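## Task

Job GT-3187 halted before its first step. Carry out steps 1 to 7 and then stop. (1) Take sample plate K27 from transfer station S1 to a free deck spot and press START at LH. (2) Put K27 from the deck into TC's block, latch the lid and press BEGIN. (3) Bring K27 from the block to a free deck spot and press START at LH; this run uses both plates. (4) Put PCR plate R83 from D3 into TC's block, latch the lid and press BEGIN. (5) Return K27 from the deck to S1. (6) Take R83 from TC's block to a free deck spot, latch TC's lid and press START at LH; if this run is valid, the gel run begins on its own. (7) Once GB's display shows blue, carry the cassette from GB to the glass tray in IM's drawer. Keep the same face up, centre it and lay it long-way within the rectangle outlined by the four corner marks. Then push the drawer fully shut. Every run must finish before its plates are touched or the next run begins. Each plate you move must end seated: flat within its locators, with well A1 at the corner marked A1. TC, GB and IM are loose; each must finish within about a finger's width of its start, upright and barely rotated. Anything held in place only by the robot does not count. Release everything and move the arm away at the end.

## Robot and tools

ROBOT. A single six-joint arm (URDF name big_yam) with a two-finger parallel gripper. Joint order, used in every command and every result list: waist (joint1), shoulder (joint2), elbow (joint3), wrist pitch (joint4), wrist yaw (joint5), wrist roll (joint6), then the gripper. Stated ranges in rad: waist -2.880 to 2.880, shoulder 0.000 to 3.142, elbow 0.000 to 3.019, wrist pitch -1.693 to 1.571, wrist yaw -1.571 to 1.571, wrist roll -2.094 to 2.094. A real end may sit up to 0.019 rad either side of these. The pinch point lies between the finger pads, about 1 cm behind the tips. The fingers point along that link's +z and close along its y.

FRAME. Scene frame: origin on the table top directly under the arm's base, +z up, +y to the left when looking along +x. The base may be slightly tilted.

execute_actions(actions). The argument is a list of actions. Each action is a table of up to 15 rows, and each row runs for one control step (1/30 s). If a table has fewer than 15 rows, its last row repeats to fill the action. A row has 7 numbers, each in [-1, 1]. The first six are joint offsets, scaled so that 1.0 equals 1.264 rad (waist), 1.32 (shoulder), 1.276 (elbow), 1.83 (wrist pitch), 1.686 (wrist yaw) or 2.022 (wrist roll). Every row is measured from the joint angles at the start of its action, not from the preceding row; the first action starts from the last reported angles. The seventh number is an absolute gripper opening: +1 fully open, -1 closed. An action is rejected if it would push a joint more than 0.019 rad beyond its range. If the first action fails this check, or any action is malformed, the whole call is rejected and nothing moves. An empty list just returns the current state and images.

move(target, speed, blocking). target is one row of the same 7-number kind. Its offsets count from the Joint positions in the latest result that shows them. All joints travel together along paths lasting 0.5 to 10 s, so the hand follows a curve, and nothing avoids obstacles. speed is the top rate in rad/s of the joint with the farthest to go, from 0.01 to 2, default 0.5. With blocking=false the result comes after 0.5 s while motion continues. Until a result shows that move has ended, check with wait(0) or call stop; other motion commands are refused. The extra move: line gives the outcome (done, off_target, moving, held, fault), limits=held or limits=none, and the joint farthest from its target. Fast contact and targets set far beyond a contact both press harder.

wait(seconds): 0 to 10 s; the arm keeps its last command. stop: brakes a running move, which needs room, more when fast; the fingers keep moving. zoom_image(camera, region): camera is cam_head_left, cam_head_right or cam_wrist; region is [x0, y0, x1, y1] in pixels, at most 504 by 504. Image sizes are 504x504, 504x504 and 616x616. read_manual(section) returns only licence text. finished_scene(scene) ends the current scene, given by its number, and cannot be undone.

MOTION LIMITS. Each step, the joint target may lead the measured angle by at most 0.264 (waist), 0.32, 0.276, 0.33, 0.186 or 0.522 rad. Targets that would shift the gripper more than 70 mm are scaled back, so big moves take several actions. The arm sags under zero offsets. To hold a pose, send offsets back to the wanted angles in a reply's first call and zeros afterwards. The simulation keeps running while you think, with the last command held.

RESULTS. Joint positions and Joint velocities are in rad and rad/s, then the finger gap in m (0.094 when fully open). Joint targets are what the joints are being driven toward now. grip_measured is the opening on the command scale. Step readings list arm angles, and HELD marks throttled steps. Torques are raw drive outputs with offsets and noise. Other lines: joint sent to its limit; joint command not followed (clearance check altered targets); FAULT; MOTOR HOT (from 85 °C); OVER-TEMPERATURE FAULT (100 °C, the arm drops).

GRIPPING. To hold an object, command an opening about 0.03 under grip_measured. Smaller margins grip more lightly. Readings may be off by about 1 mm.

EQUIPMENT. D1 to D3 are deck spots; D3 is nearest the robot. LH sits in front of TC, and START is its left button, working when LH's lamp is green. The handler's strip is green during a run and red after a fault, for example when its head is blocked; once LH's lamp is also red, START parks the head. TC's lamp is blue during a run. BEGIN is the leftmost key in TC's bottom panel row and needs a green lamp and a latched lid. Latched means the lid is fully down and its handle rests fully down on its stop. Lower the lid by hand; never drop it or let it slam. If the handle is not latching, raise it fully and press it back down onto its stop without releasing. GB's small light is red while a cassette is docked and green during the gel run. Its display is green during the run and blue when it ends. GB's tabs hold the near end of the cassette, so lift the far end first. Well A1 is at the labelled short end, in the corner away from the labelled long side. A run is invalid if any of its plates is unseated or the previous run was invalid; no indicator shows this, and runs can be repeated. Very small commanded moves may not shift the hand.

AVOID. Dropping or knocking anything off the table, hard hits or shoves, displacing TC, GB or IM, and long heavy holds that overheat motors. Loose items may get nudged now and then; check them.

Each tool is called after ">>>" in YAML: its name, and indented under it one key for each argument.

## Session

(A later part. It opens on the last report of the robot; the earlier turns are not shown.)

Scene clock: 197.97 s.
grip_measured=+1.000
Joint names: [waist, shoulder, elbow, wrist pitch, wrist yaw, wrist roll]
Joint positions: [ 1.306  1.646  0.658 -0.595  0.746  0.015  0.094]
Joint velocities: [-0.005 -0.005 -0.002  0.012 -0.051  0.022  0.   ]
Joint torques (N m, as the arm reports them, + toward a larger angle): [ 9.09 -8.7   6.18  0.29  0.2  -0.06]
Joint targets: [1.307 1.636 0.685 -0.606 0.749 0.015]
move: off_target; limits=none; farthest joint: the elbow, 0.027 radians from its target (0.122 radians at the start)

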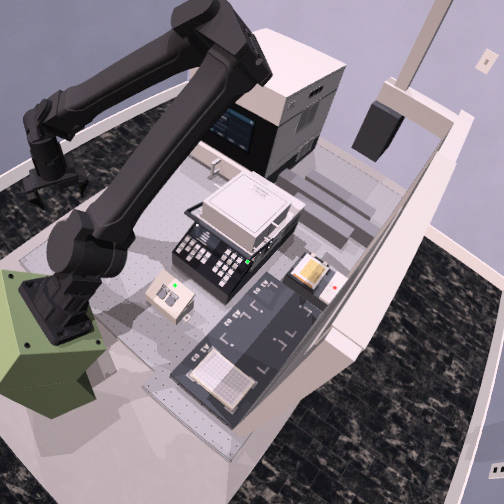

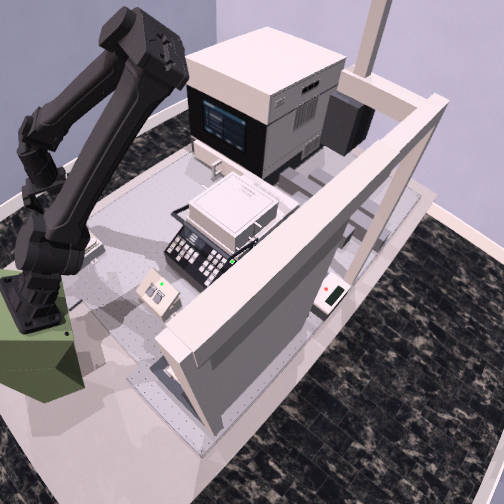

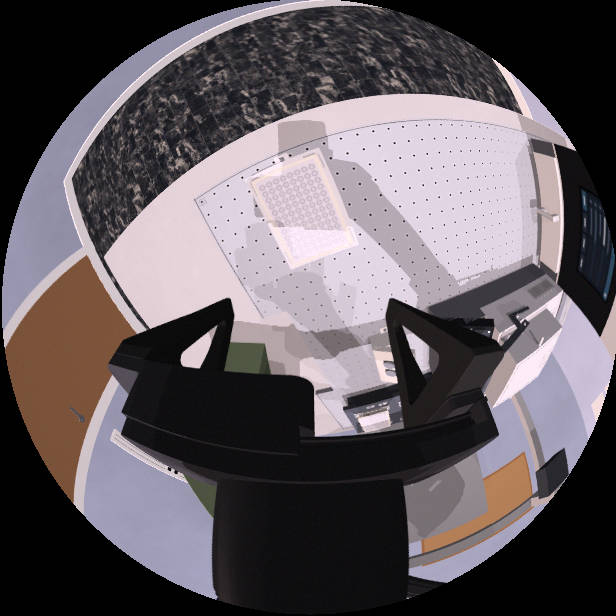

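>>> move:
  target: [-0.2332, 0.1382, -0.1239, 0.4446, -0.134, -0.4438, 1.0]
  speed: 0.5

Scene clock: 240.97 s.
grip_measured=+1.000
Joint names: [waist, shoulder, elbow, wrist pitch, wrist yaw, wrist roll]
Joint positions: [ 1.026  1.812  0.506  0.206  0.522 -0.866  0.094]
Joint velocities: [-0.015  0.005 -0.012  0.012  0.095  0.11   0.   ]
Joint torques (N m, as the arm reports them, + toward a larger angle): [ 7.61 -7.33  0.2   1.39 -0.19 -0.27]
Joint targets: [1.011 1.828 0.500 0.218 0.519 -0.882]
move: done; limits=none; farthest joint: the wrist roll, 0.017 radians from its target (0.898 radians at the start)

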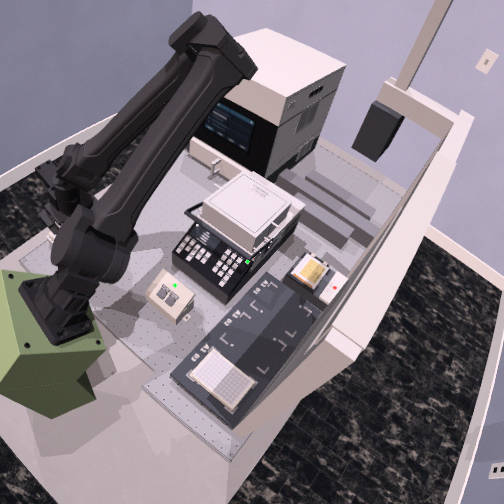

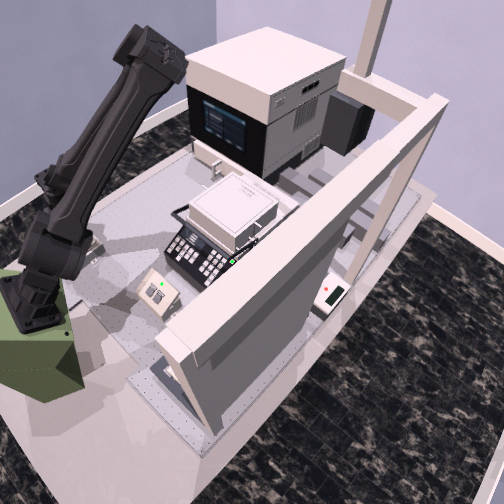

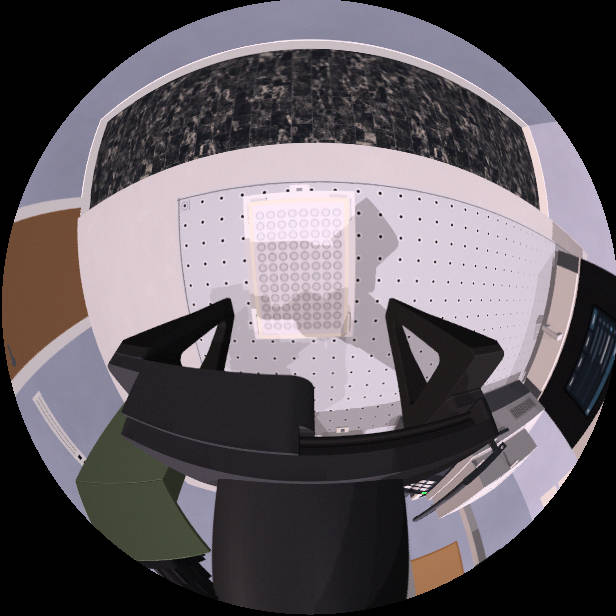

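>>> zoom_image:
  camera: "cam_wrist"
  region: [208, 170, 408, 370]

Region (208, 170, 408, 370) of cam_wrist's 616x616 image, scaled by 2.520, with more detail than that image has.

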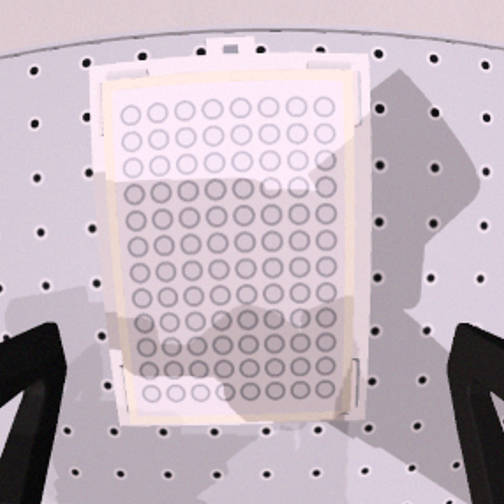

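>>> move:
  target: [-0.0888, 0.1249, -0.0063, 0.1147, -0.0289, -0.0651, 1.0]
  speed: 0.25

>>> zoom_image:
  camera: "cam_wrist"
  region: [178, 140, 438, 400]

Scene clock: 260.70 s.
grip_measured=+1.000
Joint names: [waist, shoulder, elbow, wrist pitch, wrist yaw, wrist roll]
Joint positions: [ 0.929  1.963  0.506  0.403  0.477 -0.981  0.094]
Joint velocities: [-0.015 -0.005  0.017  0.002  0.022  0.007  0.   ]
Joint torques (N m, as the arm reports them, + toward a larger angle): [ 8.11 -8.1  -1.59  1.55 -0.23 -0.24]
Joint targets: [0.914 1.977 0.498 0.416 0.474 -0.997]
move: done; limits=none; farthest joint: the wrist roll, 0.017 radians from its target (0.131 radians at the start)

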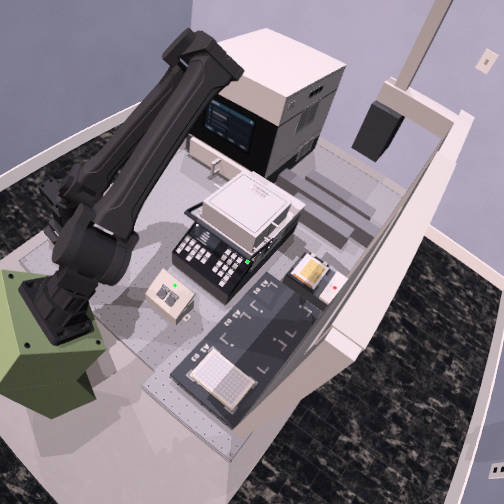

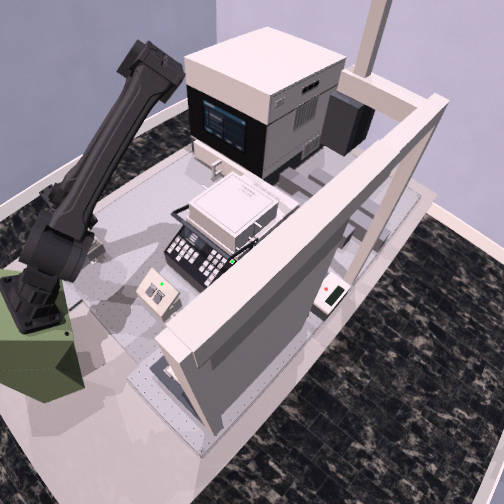

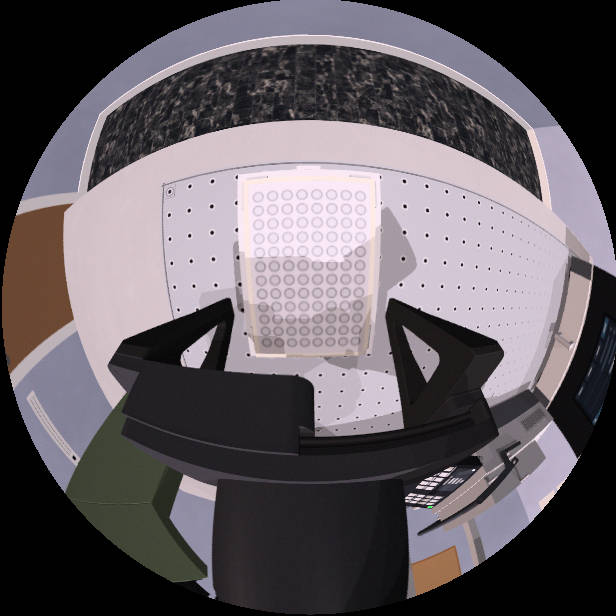

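Region (178, 140, 438, 400) of cam_wrist's 616x616 image, scaled by 1.938, with more detail than that image has.

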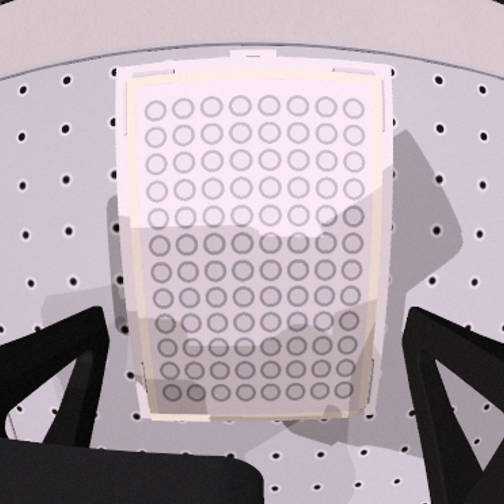

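>>> move:
  target: [-0.0399, 0.0518, 0.0172, 0.0343, -0.0122, -0.0319, 1.0]
  speed: 0.1

>>> zoom_image:
  camera: "cam_wrist"
  region: [178, 140, 438, 400]

Scene clock: 277.17 s.
grip_measured=+1.000
Joint names: [waist, shoulder, elbow, wrist pitch, wrist yaw, wrist roll]
Joint positions: [ 0.896  2.014  0.521  0.454  0.46  -1.029  0.094]
Joint velocities: [-0.005 -0.005 -0.017  0.002  0.037 -0.007  0.   ]
Joint torques (N m, as the arm reports them, + toward a larger angle): [ 7.65 -7.43 -0.96  1.32 -0.23 -0.27]
Joint targets: [0.879 2.031 0.528 0.466 0.456 -1.046]
move: done; limits=none; farthest joint: the shoulder, 0.018 radians from its target (0.069 radians at the start)

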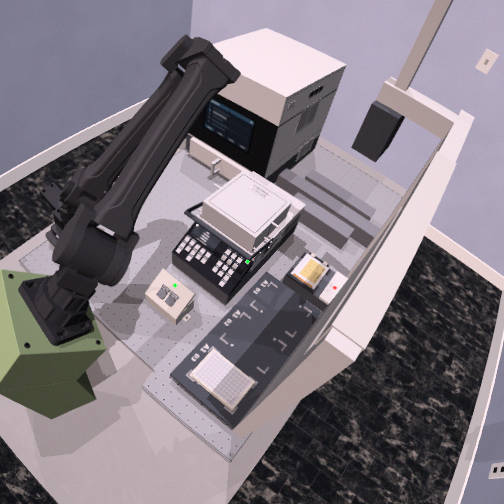

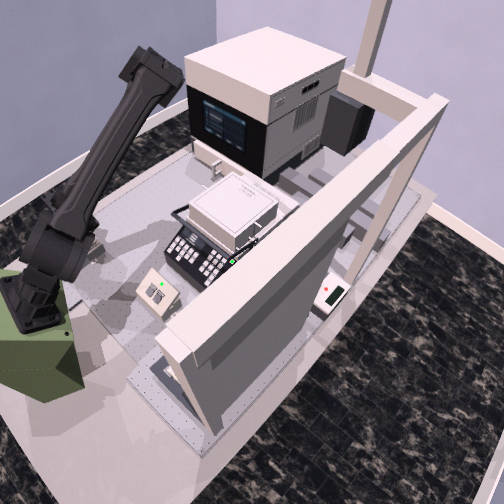

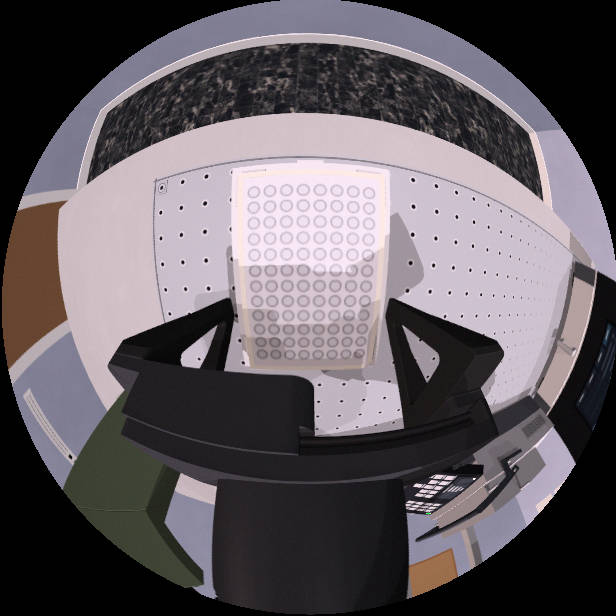

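Region (178, 140, 438, 400) of cam_wrist's 616x616 image, scaled by 1.938, with more detail than that image has.

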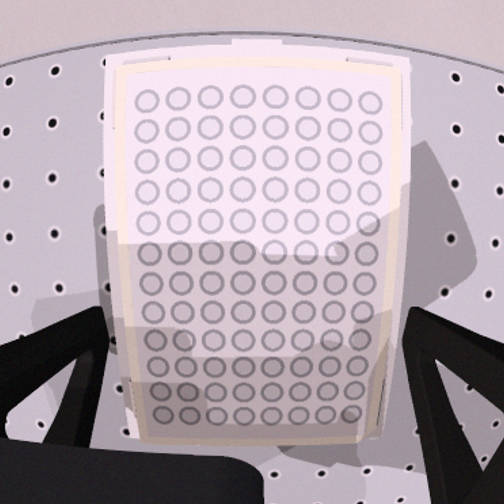

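>>> move:
  target: [-0.02, 0.0224, 0.0089, 0.0131, -0.0048, -0.0124, 1.0]
  speed: 0.05

>>> zoom_image:
  camera: "cam_wrist"
  region: [178, 140, 438, 400]

Scene clock: 283.00 s.
grip_measured=+1.000
Joint names: [waist, shoulder, elbow, wrist pitch, wrist yaw, wrist roll]
Joint positions: [ 0.888  2.025  0.526  0.465  0.454 -1.038  0.094]
Joint velocities: [-0.015 -0.005 -0.022 -0.002 -0.066 -0.095  0.   ]
Joint torques (N m, as the arm reports them, + toward a larger angle): [ 7.43 -7.71 -1.01  1.22 -0.2  -0.23]
Joint targets: [0.870 2.043 0.533 0.478 0.451 -1.054]
move: done; limits=none; farthest joint: the shoulder, 0.018 radians from its target (0.030 radians at the start)

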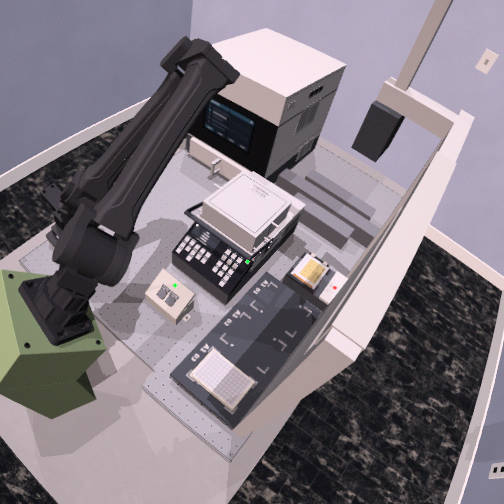

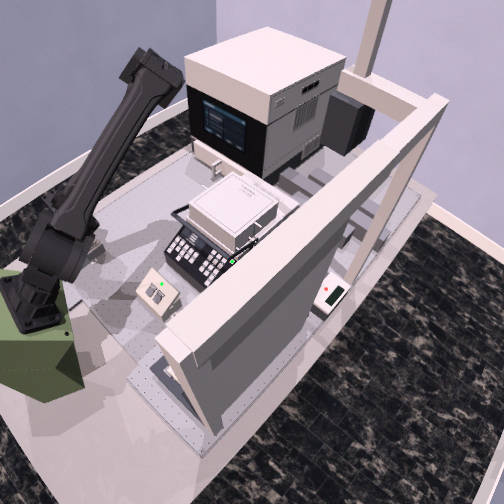

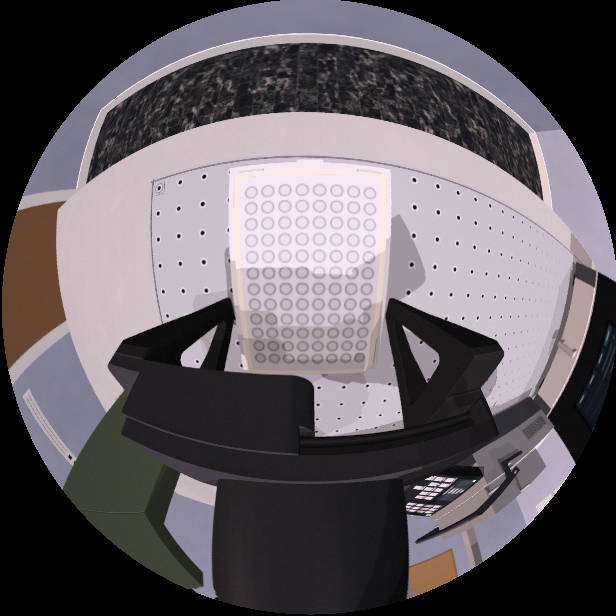

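Region (178, 140, 438, 400) of cam_wrist's 616x616 image, scaled by 1.938, with more detail than that image has.

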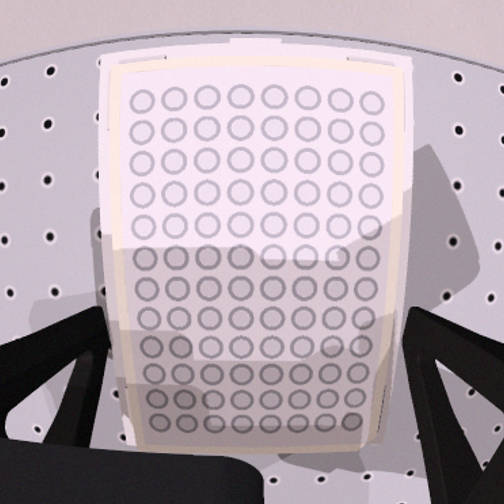

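>>> move:
  target: [-0.0142, 0.0136, 0.0055, 0.0071, -0.0018, -0.0079, 0.78]
  speed: 0.05

Scene clock: 288.07 s.
grip_measured=+0.782
Joint names: [waist, shoulder, elbow, wrist pitch, wrist yaw, wrist roll]
Joint positions: [ 0.888  2.025  0.526  0.465  0.454 -1.038  0.084]
Joint velocities: [ 0.005 -0.015  0.012  0.007 -0.022  0.007  0.001]
Joint torques (N m, as the arm reports them, + toward a larger angle): [ 7.85 -7.79 -0.99  1.38 -0.24 -0.27]
Joint targets: [0.870 2.043 0.533 0.478 0.451 -1.054]
move: done; limits=none; farthest joint: the waist, 0.018 radians from its target (0.018 radians at the start)

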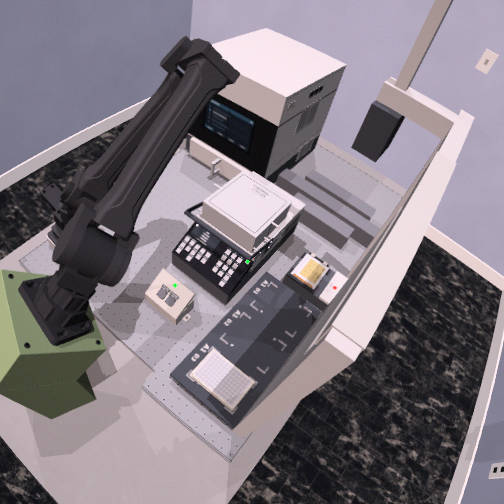

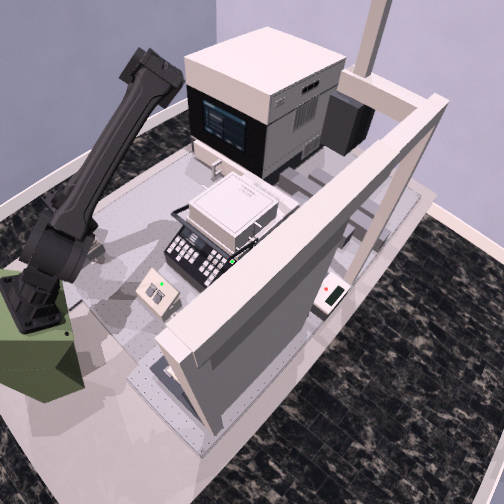

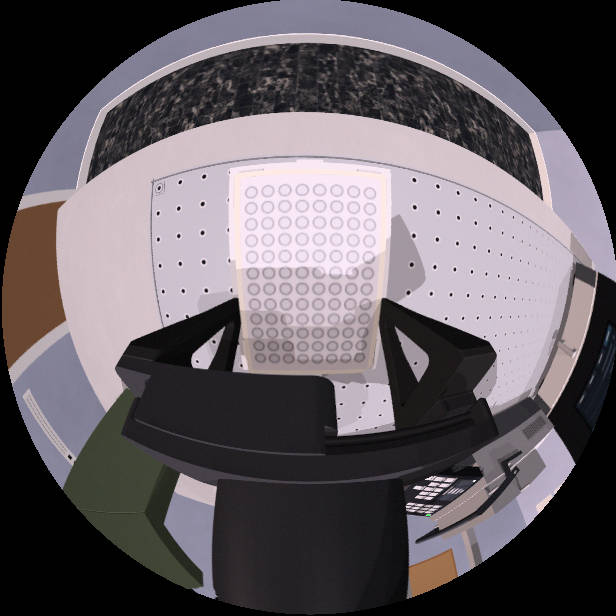

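>>> move:
  target: [-0.0142, 0.0136, 0.0055, 0.0071, -0.0018, -0.0079, 0.68]
  speed: 0.05

>>> zoom_image:
  camera: "cam_wrist"
  region: [178, 140, 438, 400]

Scene clock: 291.03 s.
grip_measured=+0.696
Joint names: [waist, shoulder, elbow, wrist pitch, wrist yaw, wrist roll]
Joint positions: [ 0.888  2.025  0.526  0.465  0.454 -1.038  0.08 ]
Joint velocities: [ 0.005 -0.005  0.007  0.002  0.007 -0.007  0.001]
Joint torques (N m, as the arm reports them, + toward a larger angle): [ 7.77 -8.17 -1.    1.35 -0.24 -0.26]
Joint targets: [0.870 2.043 0.533 0.478 0.451 -1.054]
move: done; limits=none; farthest joint: the waist, 0.018 radians from its target (0.018 radians at the start)

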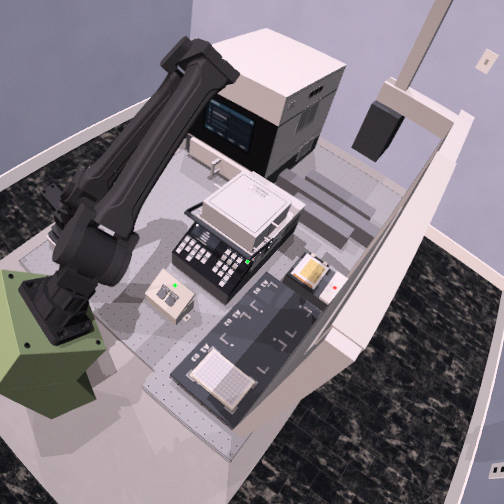

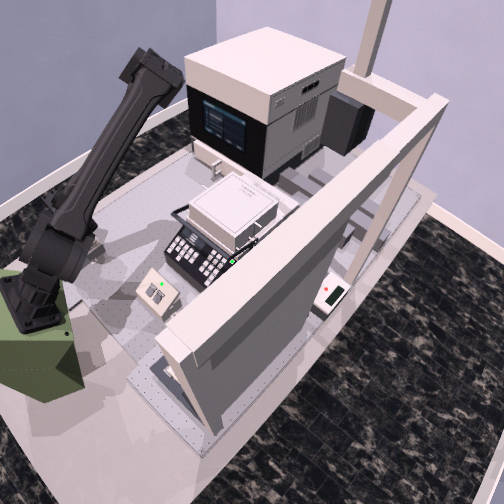

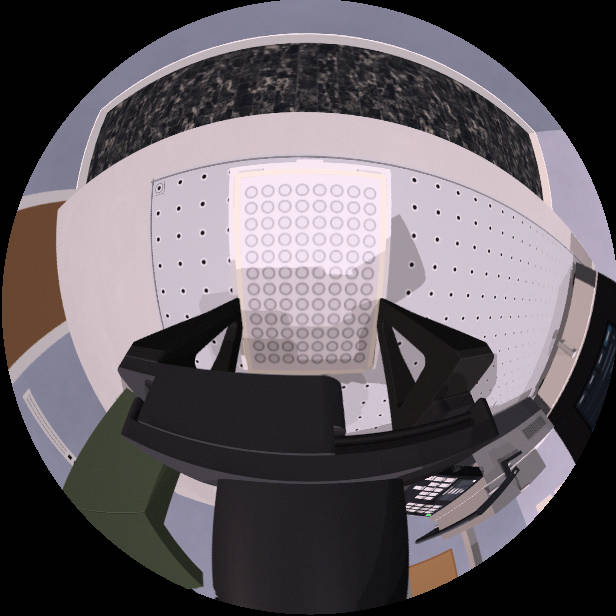

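Region (178, 140, 438, 400) of cam_wrist's 616x616 image, scaled by 1.938, with more detail than that image has.

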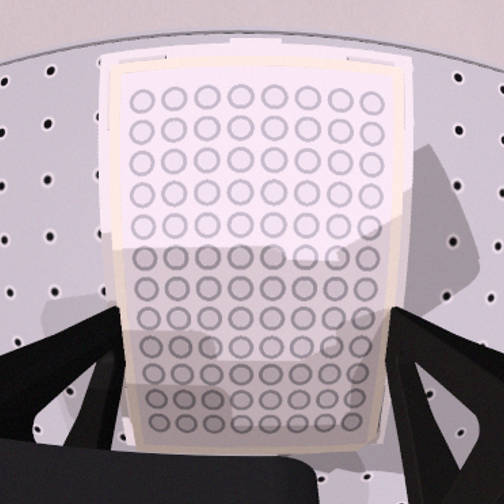

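>>> move:
  target: [-0.0142, 0.0136, 0.0055, 0.0071, -0.0018, -0.0079, 0.66]
  speed: 0.05

>>> move:
  target: [0.0348, -0.0545, -0.0204, -0.0399, 0.0154, 0.0292, 0.66]
  speed: 0.08

Scene clock: 296.77 s.
grip_measured=+0.685
Joint names: [waist, shoulder, elbow, wrist pitch, wrist yaw, wrist roll]
Joint positions: [ 0.888  2.025  0.526  0.465  0.454 -1.038  0.079]
Joint velocities: [-0.015 -0.024 -0.007  0.002 -0.037 -0.007 -0.001]
Joint torques (N m, as the arm reports them, + toward a larger angle): [ 7.62 -7.62 -1.11  1.39 -0.22 -0.23]
Joint targets: [0.870 2.043 0.533 0.478 0.451 -1.054]
move: done; limits=none; farthest joint: the waist, 0.018 radians from its target (0.018 radians at the start)

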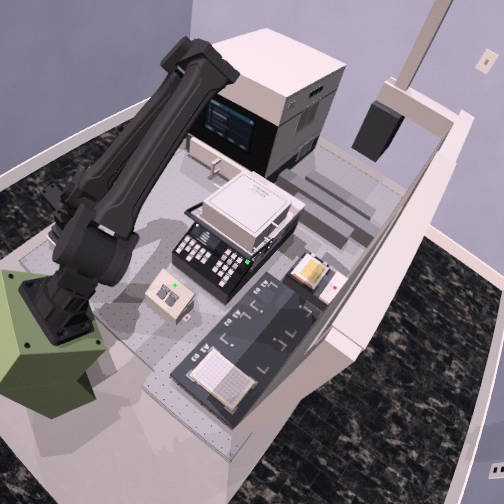

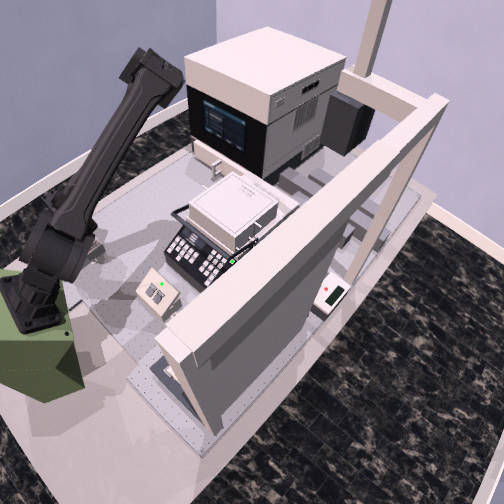

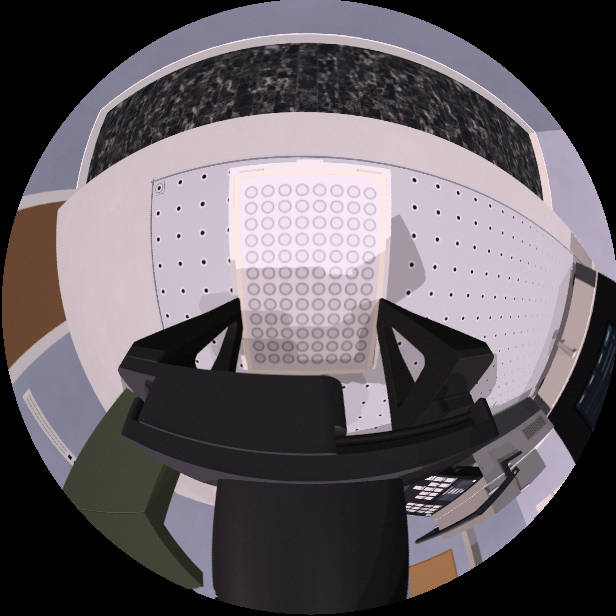

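Scene clock: 298.10 s.
grip_measured=+0.685
Joint names: [waist, shoulder, elbow, wrist pitch, wrist yaw, wrist roll]
Joint positions: [ 0.919  1.966  0.51   0.402  0.477 -0.996  0.079]
Joint velocities: [ 0.005  0.005 -0.012  0.007  0.095 -0.066 -0.001]
Joint torques (N m, as the arm reports them, + toward a larger angle): [10.83 -9.84 -1.87  0.48  0.    0.09]
Joint targets: [0.932 1.953 0.500 0.392 0.480 -0.979]
move: done; limits=none; farthest joint: the wrist roll, 0.017 radians from its target (0.059 radians at the start)

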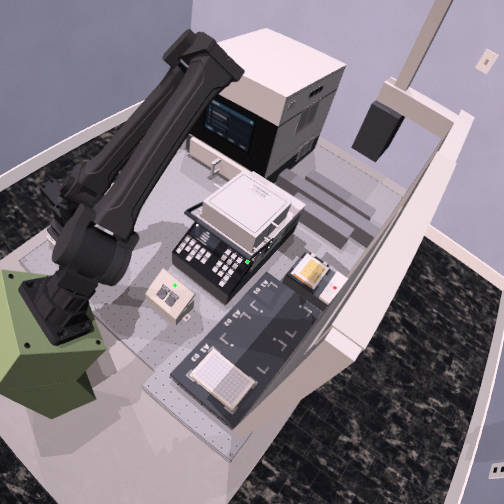

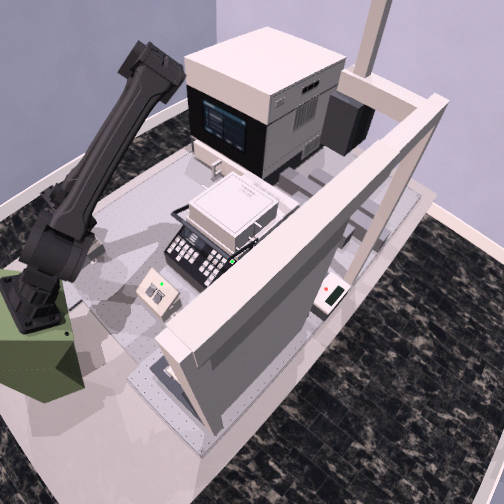

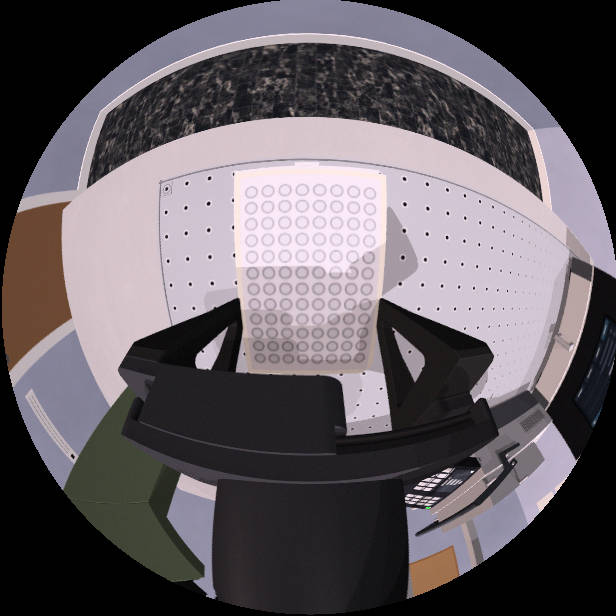

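>>> move:
  target: [0.27, -0.36, -0.03, -0.345, 0.082, 0.195, 0.66]
  speed: 0.4

Scene clock: 329.50 s.
grip_measured=+0.685
Joint names: [waist, shoulder, elbow, wrist pitch, wrist yaw, wrist roll]
Joint positions: [ 1.251  1.496  0.478 -0.219  0.612 -0.618  0.079]
Joint velocities: [-0.005 -0.034 -0.007 -0.012  0.037  0.007  0.   ]
Joint torques (N m, as the arm reports them, + toward a larger angle): [ 7.37 -6.85  3.28  0.59  0.03  0.11]
Joint targets: [1.261 1.491 0.472 -0.229 0.615 -0.602]
move: done; limits=none; farthest joint: the wrist roll, 0.016 radians from its target (0.394 radians at the start)

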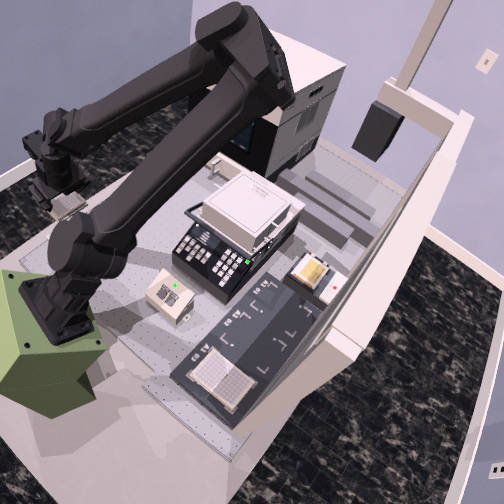

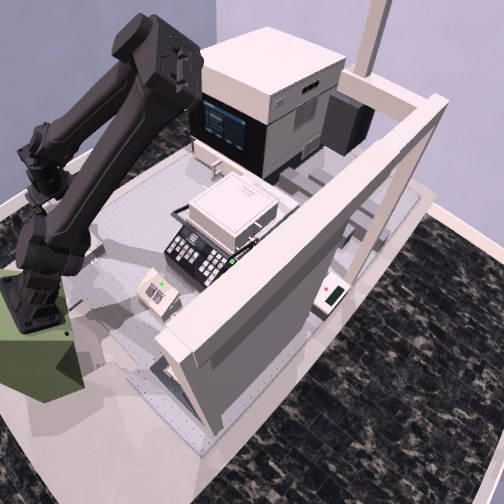

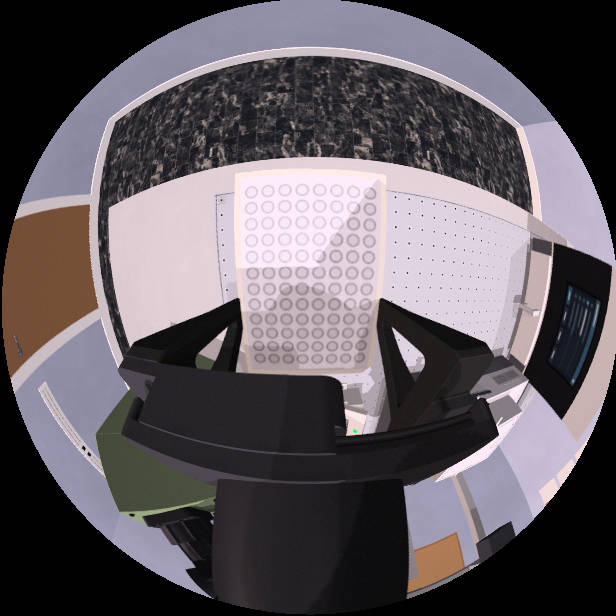

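>>> zoom_image:
  camera: "cam_head_left"
  region: [20, 170, 120, 250]

>>> move:
  target: [-0.518, -0.597, 0.035, -0.167, 0.007, 0.405, 0.66]
  speed: 0.45

Region (20, 170, 120, 250) of cam_head_left's 504x504 image, scaled by 5.040, with more detail than that image has; it fills the top 403 rows of this view, and the rest is white.

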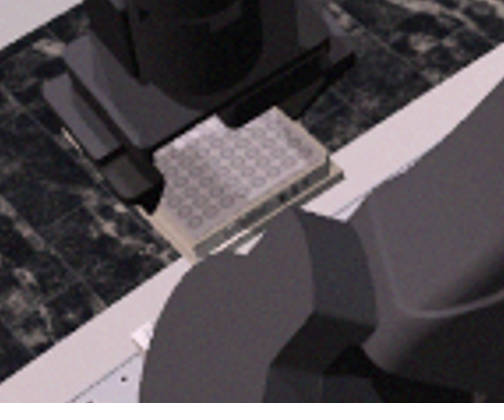

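Scene clock: 334.00 s.
grip_measured=+0.685
Joint names: [waist, shoulder, elbow, wrist pitch, wrist yaw, wrist roll]
Joint positions: [ 0.603  0.708  0.488 -0.514  0.623  0.185  0.079]
Joint velocities: [-0.005  0.015 -0.002  0.002 -0.051 -0.022 -0.001]
Joint torques (N m, as the arm reports them, + toward a larger angle): [ 0.71 -5.9   9.05  0.78  0.2   0.13]
Joint targets: [0.597 0.708 0.523 -0.524 0.624 0.201]
move: off_target; limits=none; farthest joint: the elbow, 0.035 radians from its target (0.045 radians at the start)

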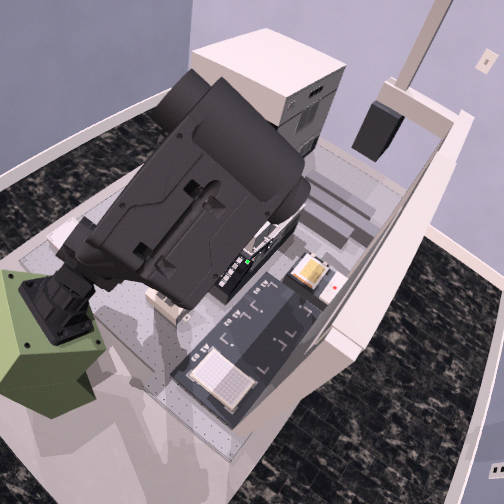

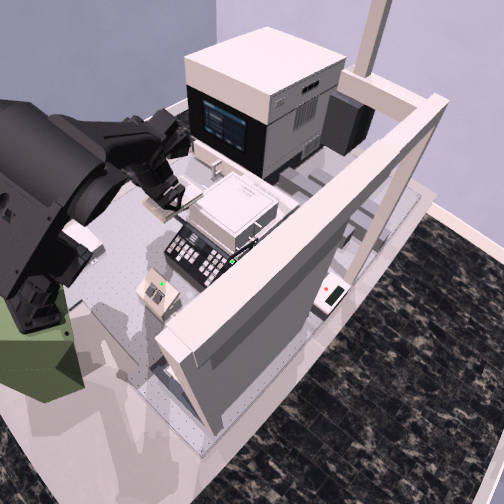

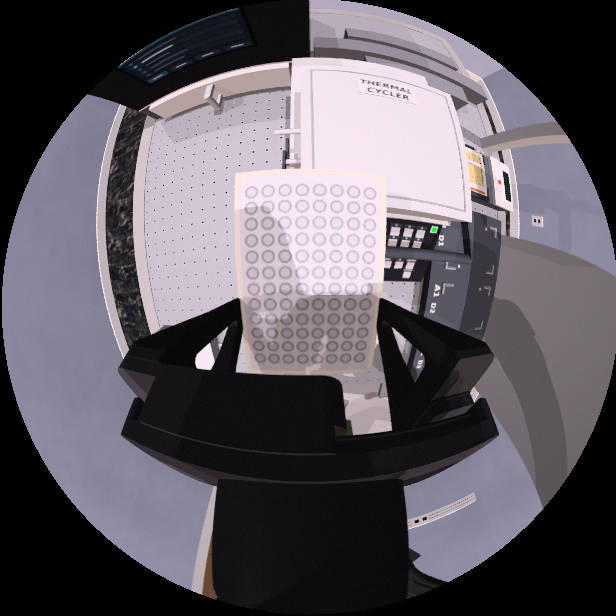

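>>> move:
  target: [-0.704, 0.0917, 0.2766, -0.0954, -0.2556, 0.3803, 0.66]
  speed: 0.45

Scene clock: 342.97 s.
grip_measured=+0.685
Joint names: [waist, shoulder, elbow, wrist pitch, wrist yaw, wrist roll]
Joint positions: [-0.283  0.809  0.801 -0.679  0.195  0.937  0.079]
Joint velocities: [ 0.005 -0.005  0.002 -0.017 -0.051 -0.007  0.   ]
Joint torques (N m, as the arm reports them, + toward a larger angle): [-0.97 -9.42 10.33  0.45  0.14  0.08]
Joint targets: [-0.287 0.830 0.841 -0.689 0.192 0.953]
move: off_target; limits=none; farthest joint: the elbow, 0.040 radians from its target (0.353 radians at the start)

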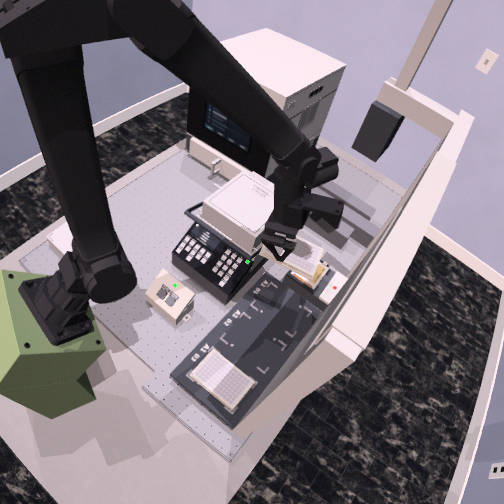

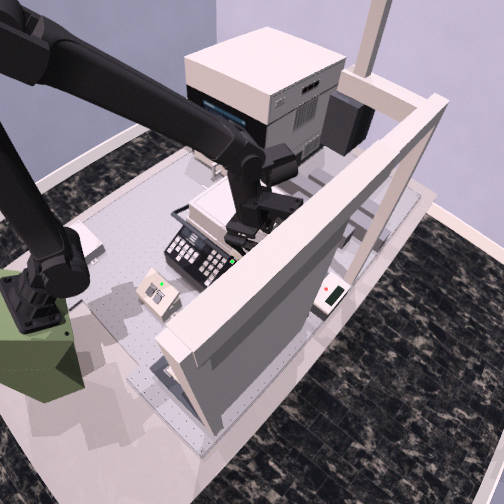

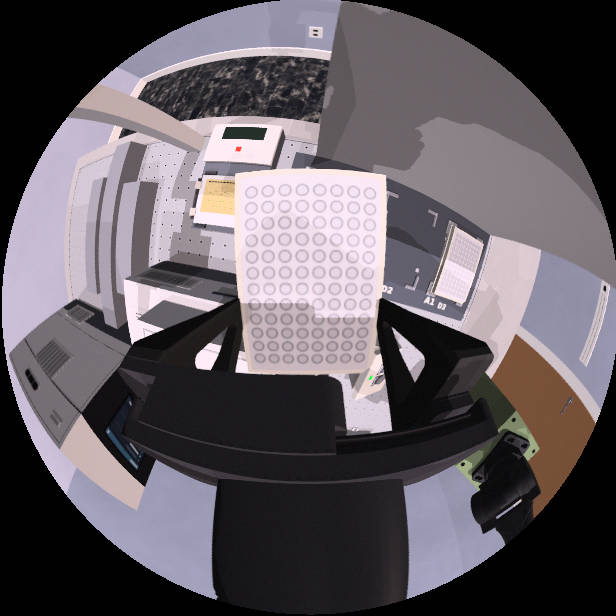

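>>> move:
  target: [-0.2577, 0.1576, -0.2324, 0.2616, -0.1201, 0.0235, 0.66]
  speed: 0.3

Scene clock: 352.77 s.
grip_measured=+0.685
Joint names: [waist, shoulder, elbow, wrist pitch, wrist yaw, wrist roll]
Joint positions: [-0.601  1.003  0.507 -0.213 -0.005  0.969  0.079]
Joint velocities: [-0.015 -0.005 -0.002  0.002 -0.007  0.022  0.001]
Joint torques (N m, as the arm reports them, + toward a larger angle): [-2.77 -8.86  3.26  1.38  0.13  0.11]
Joint targets: [-0.609 1.018 0.505 -0.200 -0.008 0.985]
move: done; limits=none; farthest joint: the wrist roll, 0.016 radians from its target (0.047 radians at the start)

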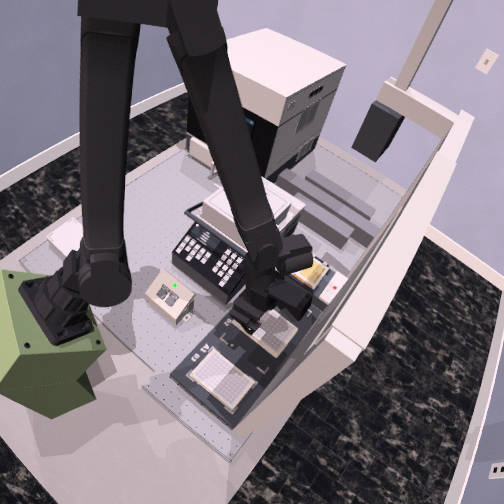

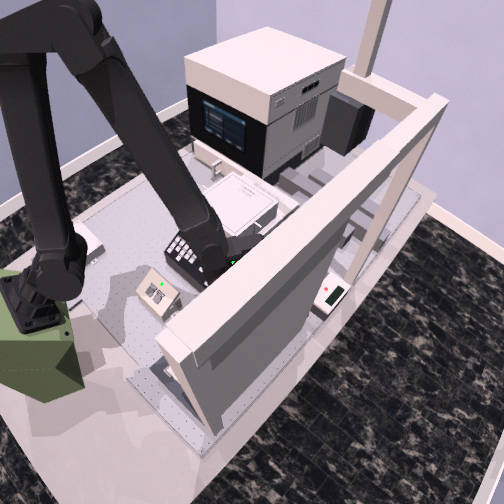

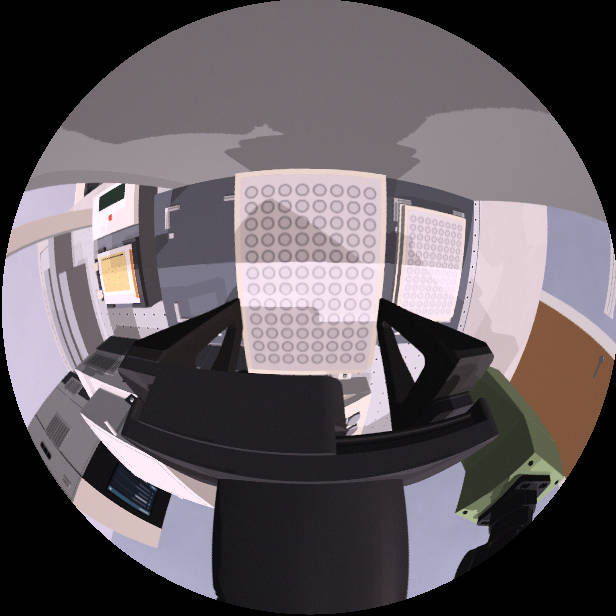

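>>> move:
  target: [0.018, 0.1233, -0.0118, 0.0967, 0.0086, 0.0123, 0.66]
  speed: 0.2

>>> zoom_image:
  camera: "cam_wrist"
  region: [110, 130, 510, 400]

>>> zoom_image:
  camera: "cam_head_left"
  region: [160, 260, 340, 440]

Scene clock: 366.90 s.
grip_measured=+0.685
Joint names: [waist, shoulder, elbow, wrist pitch, wrist yaw, wrist roll]
Joint positions: [-0.59   1.151  0.496 -0.049  0.006  0.977  0.079]
Joint velocities: [-0.005 -0.015 -0.017 -0.012  0.022 -0.022  0.   ]
Joint torques (N m, as the arm reports them, + toward a larger angle): [-0.71 -9.07  1.7   1.41  0.38  0.07]
Joint targets: [-0.578 1.166 0.491 -0.036 0.010 0.993]
move: done; limits=none; farthest joint: the wrist roll, 0.017 radians from its target (0.025 radians at the start)

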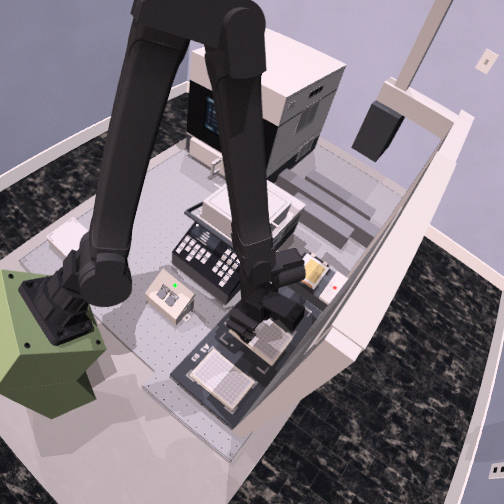

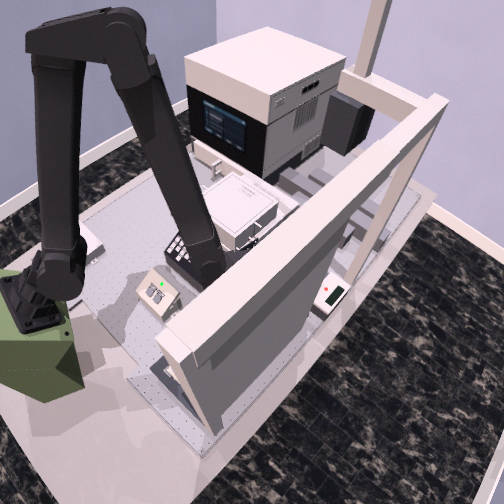

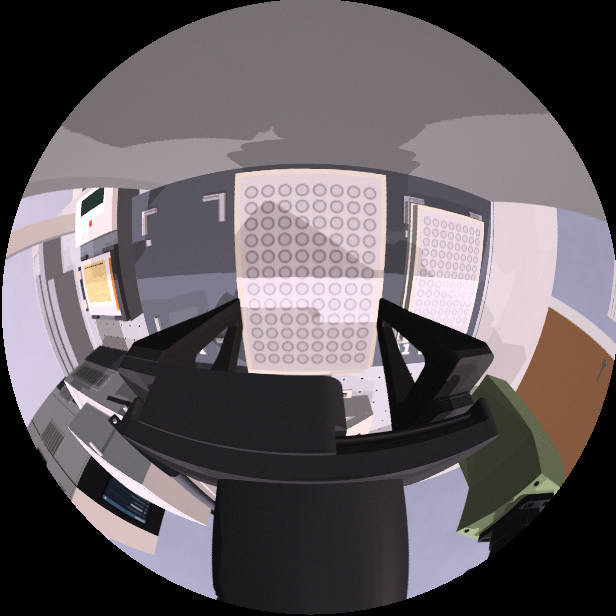

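Region (110, 130, 510, 400) of cam_wrist's 616x616 image, scaled by 1.260, with more detail than that image has; it fills the top 340 rows of this view, and the rest is white.

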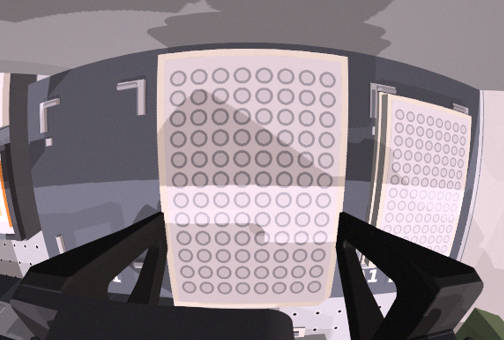

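Region (160, 260, 340, 440) of cam_head_left's 504x504 image, scaled by 2.800, with more detail than that image has.

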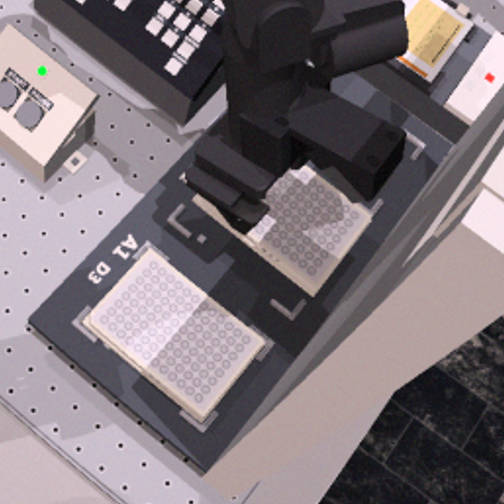

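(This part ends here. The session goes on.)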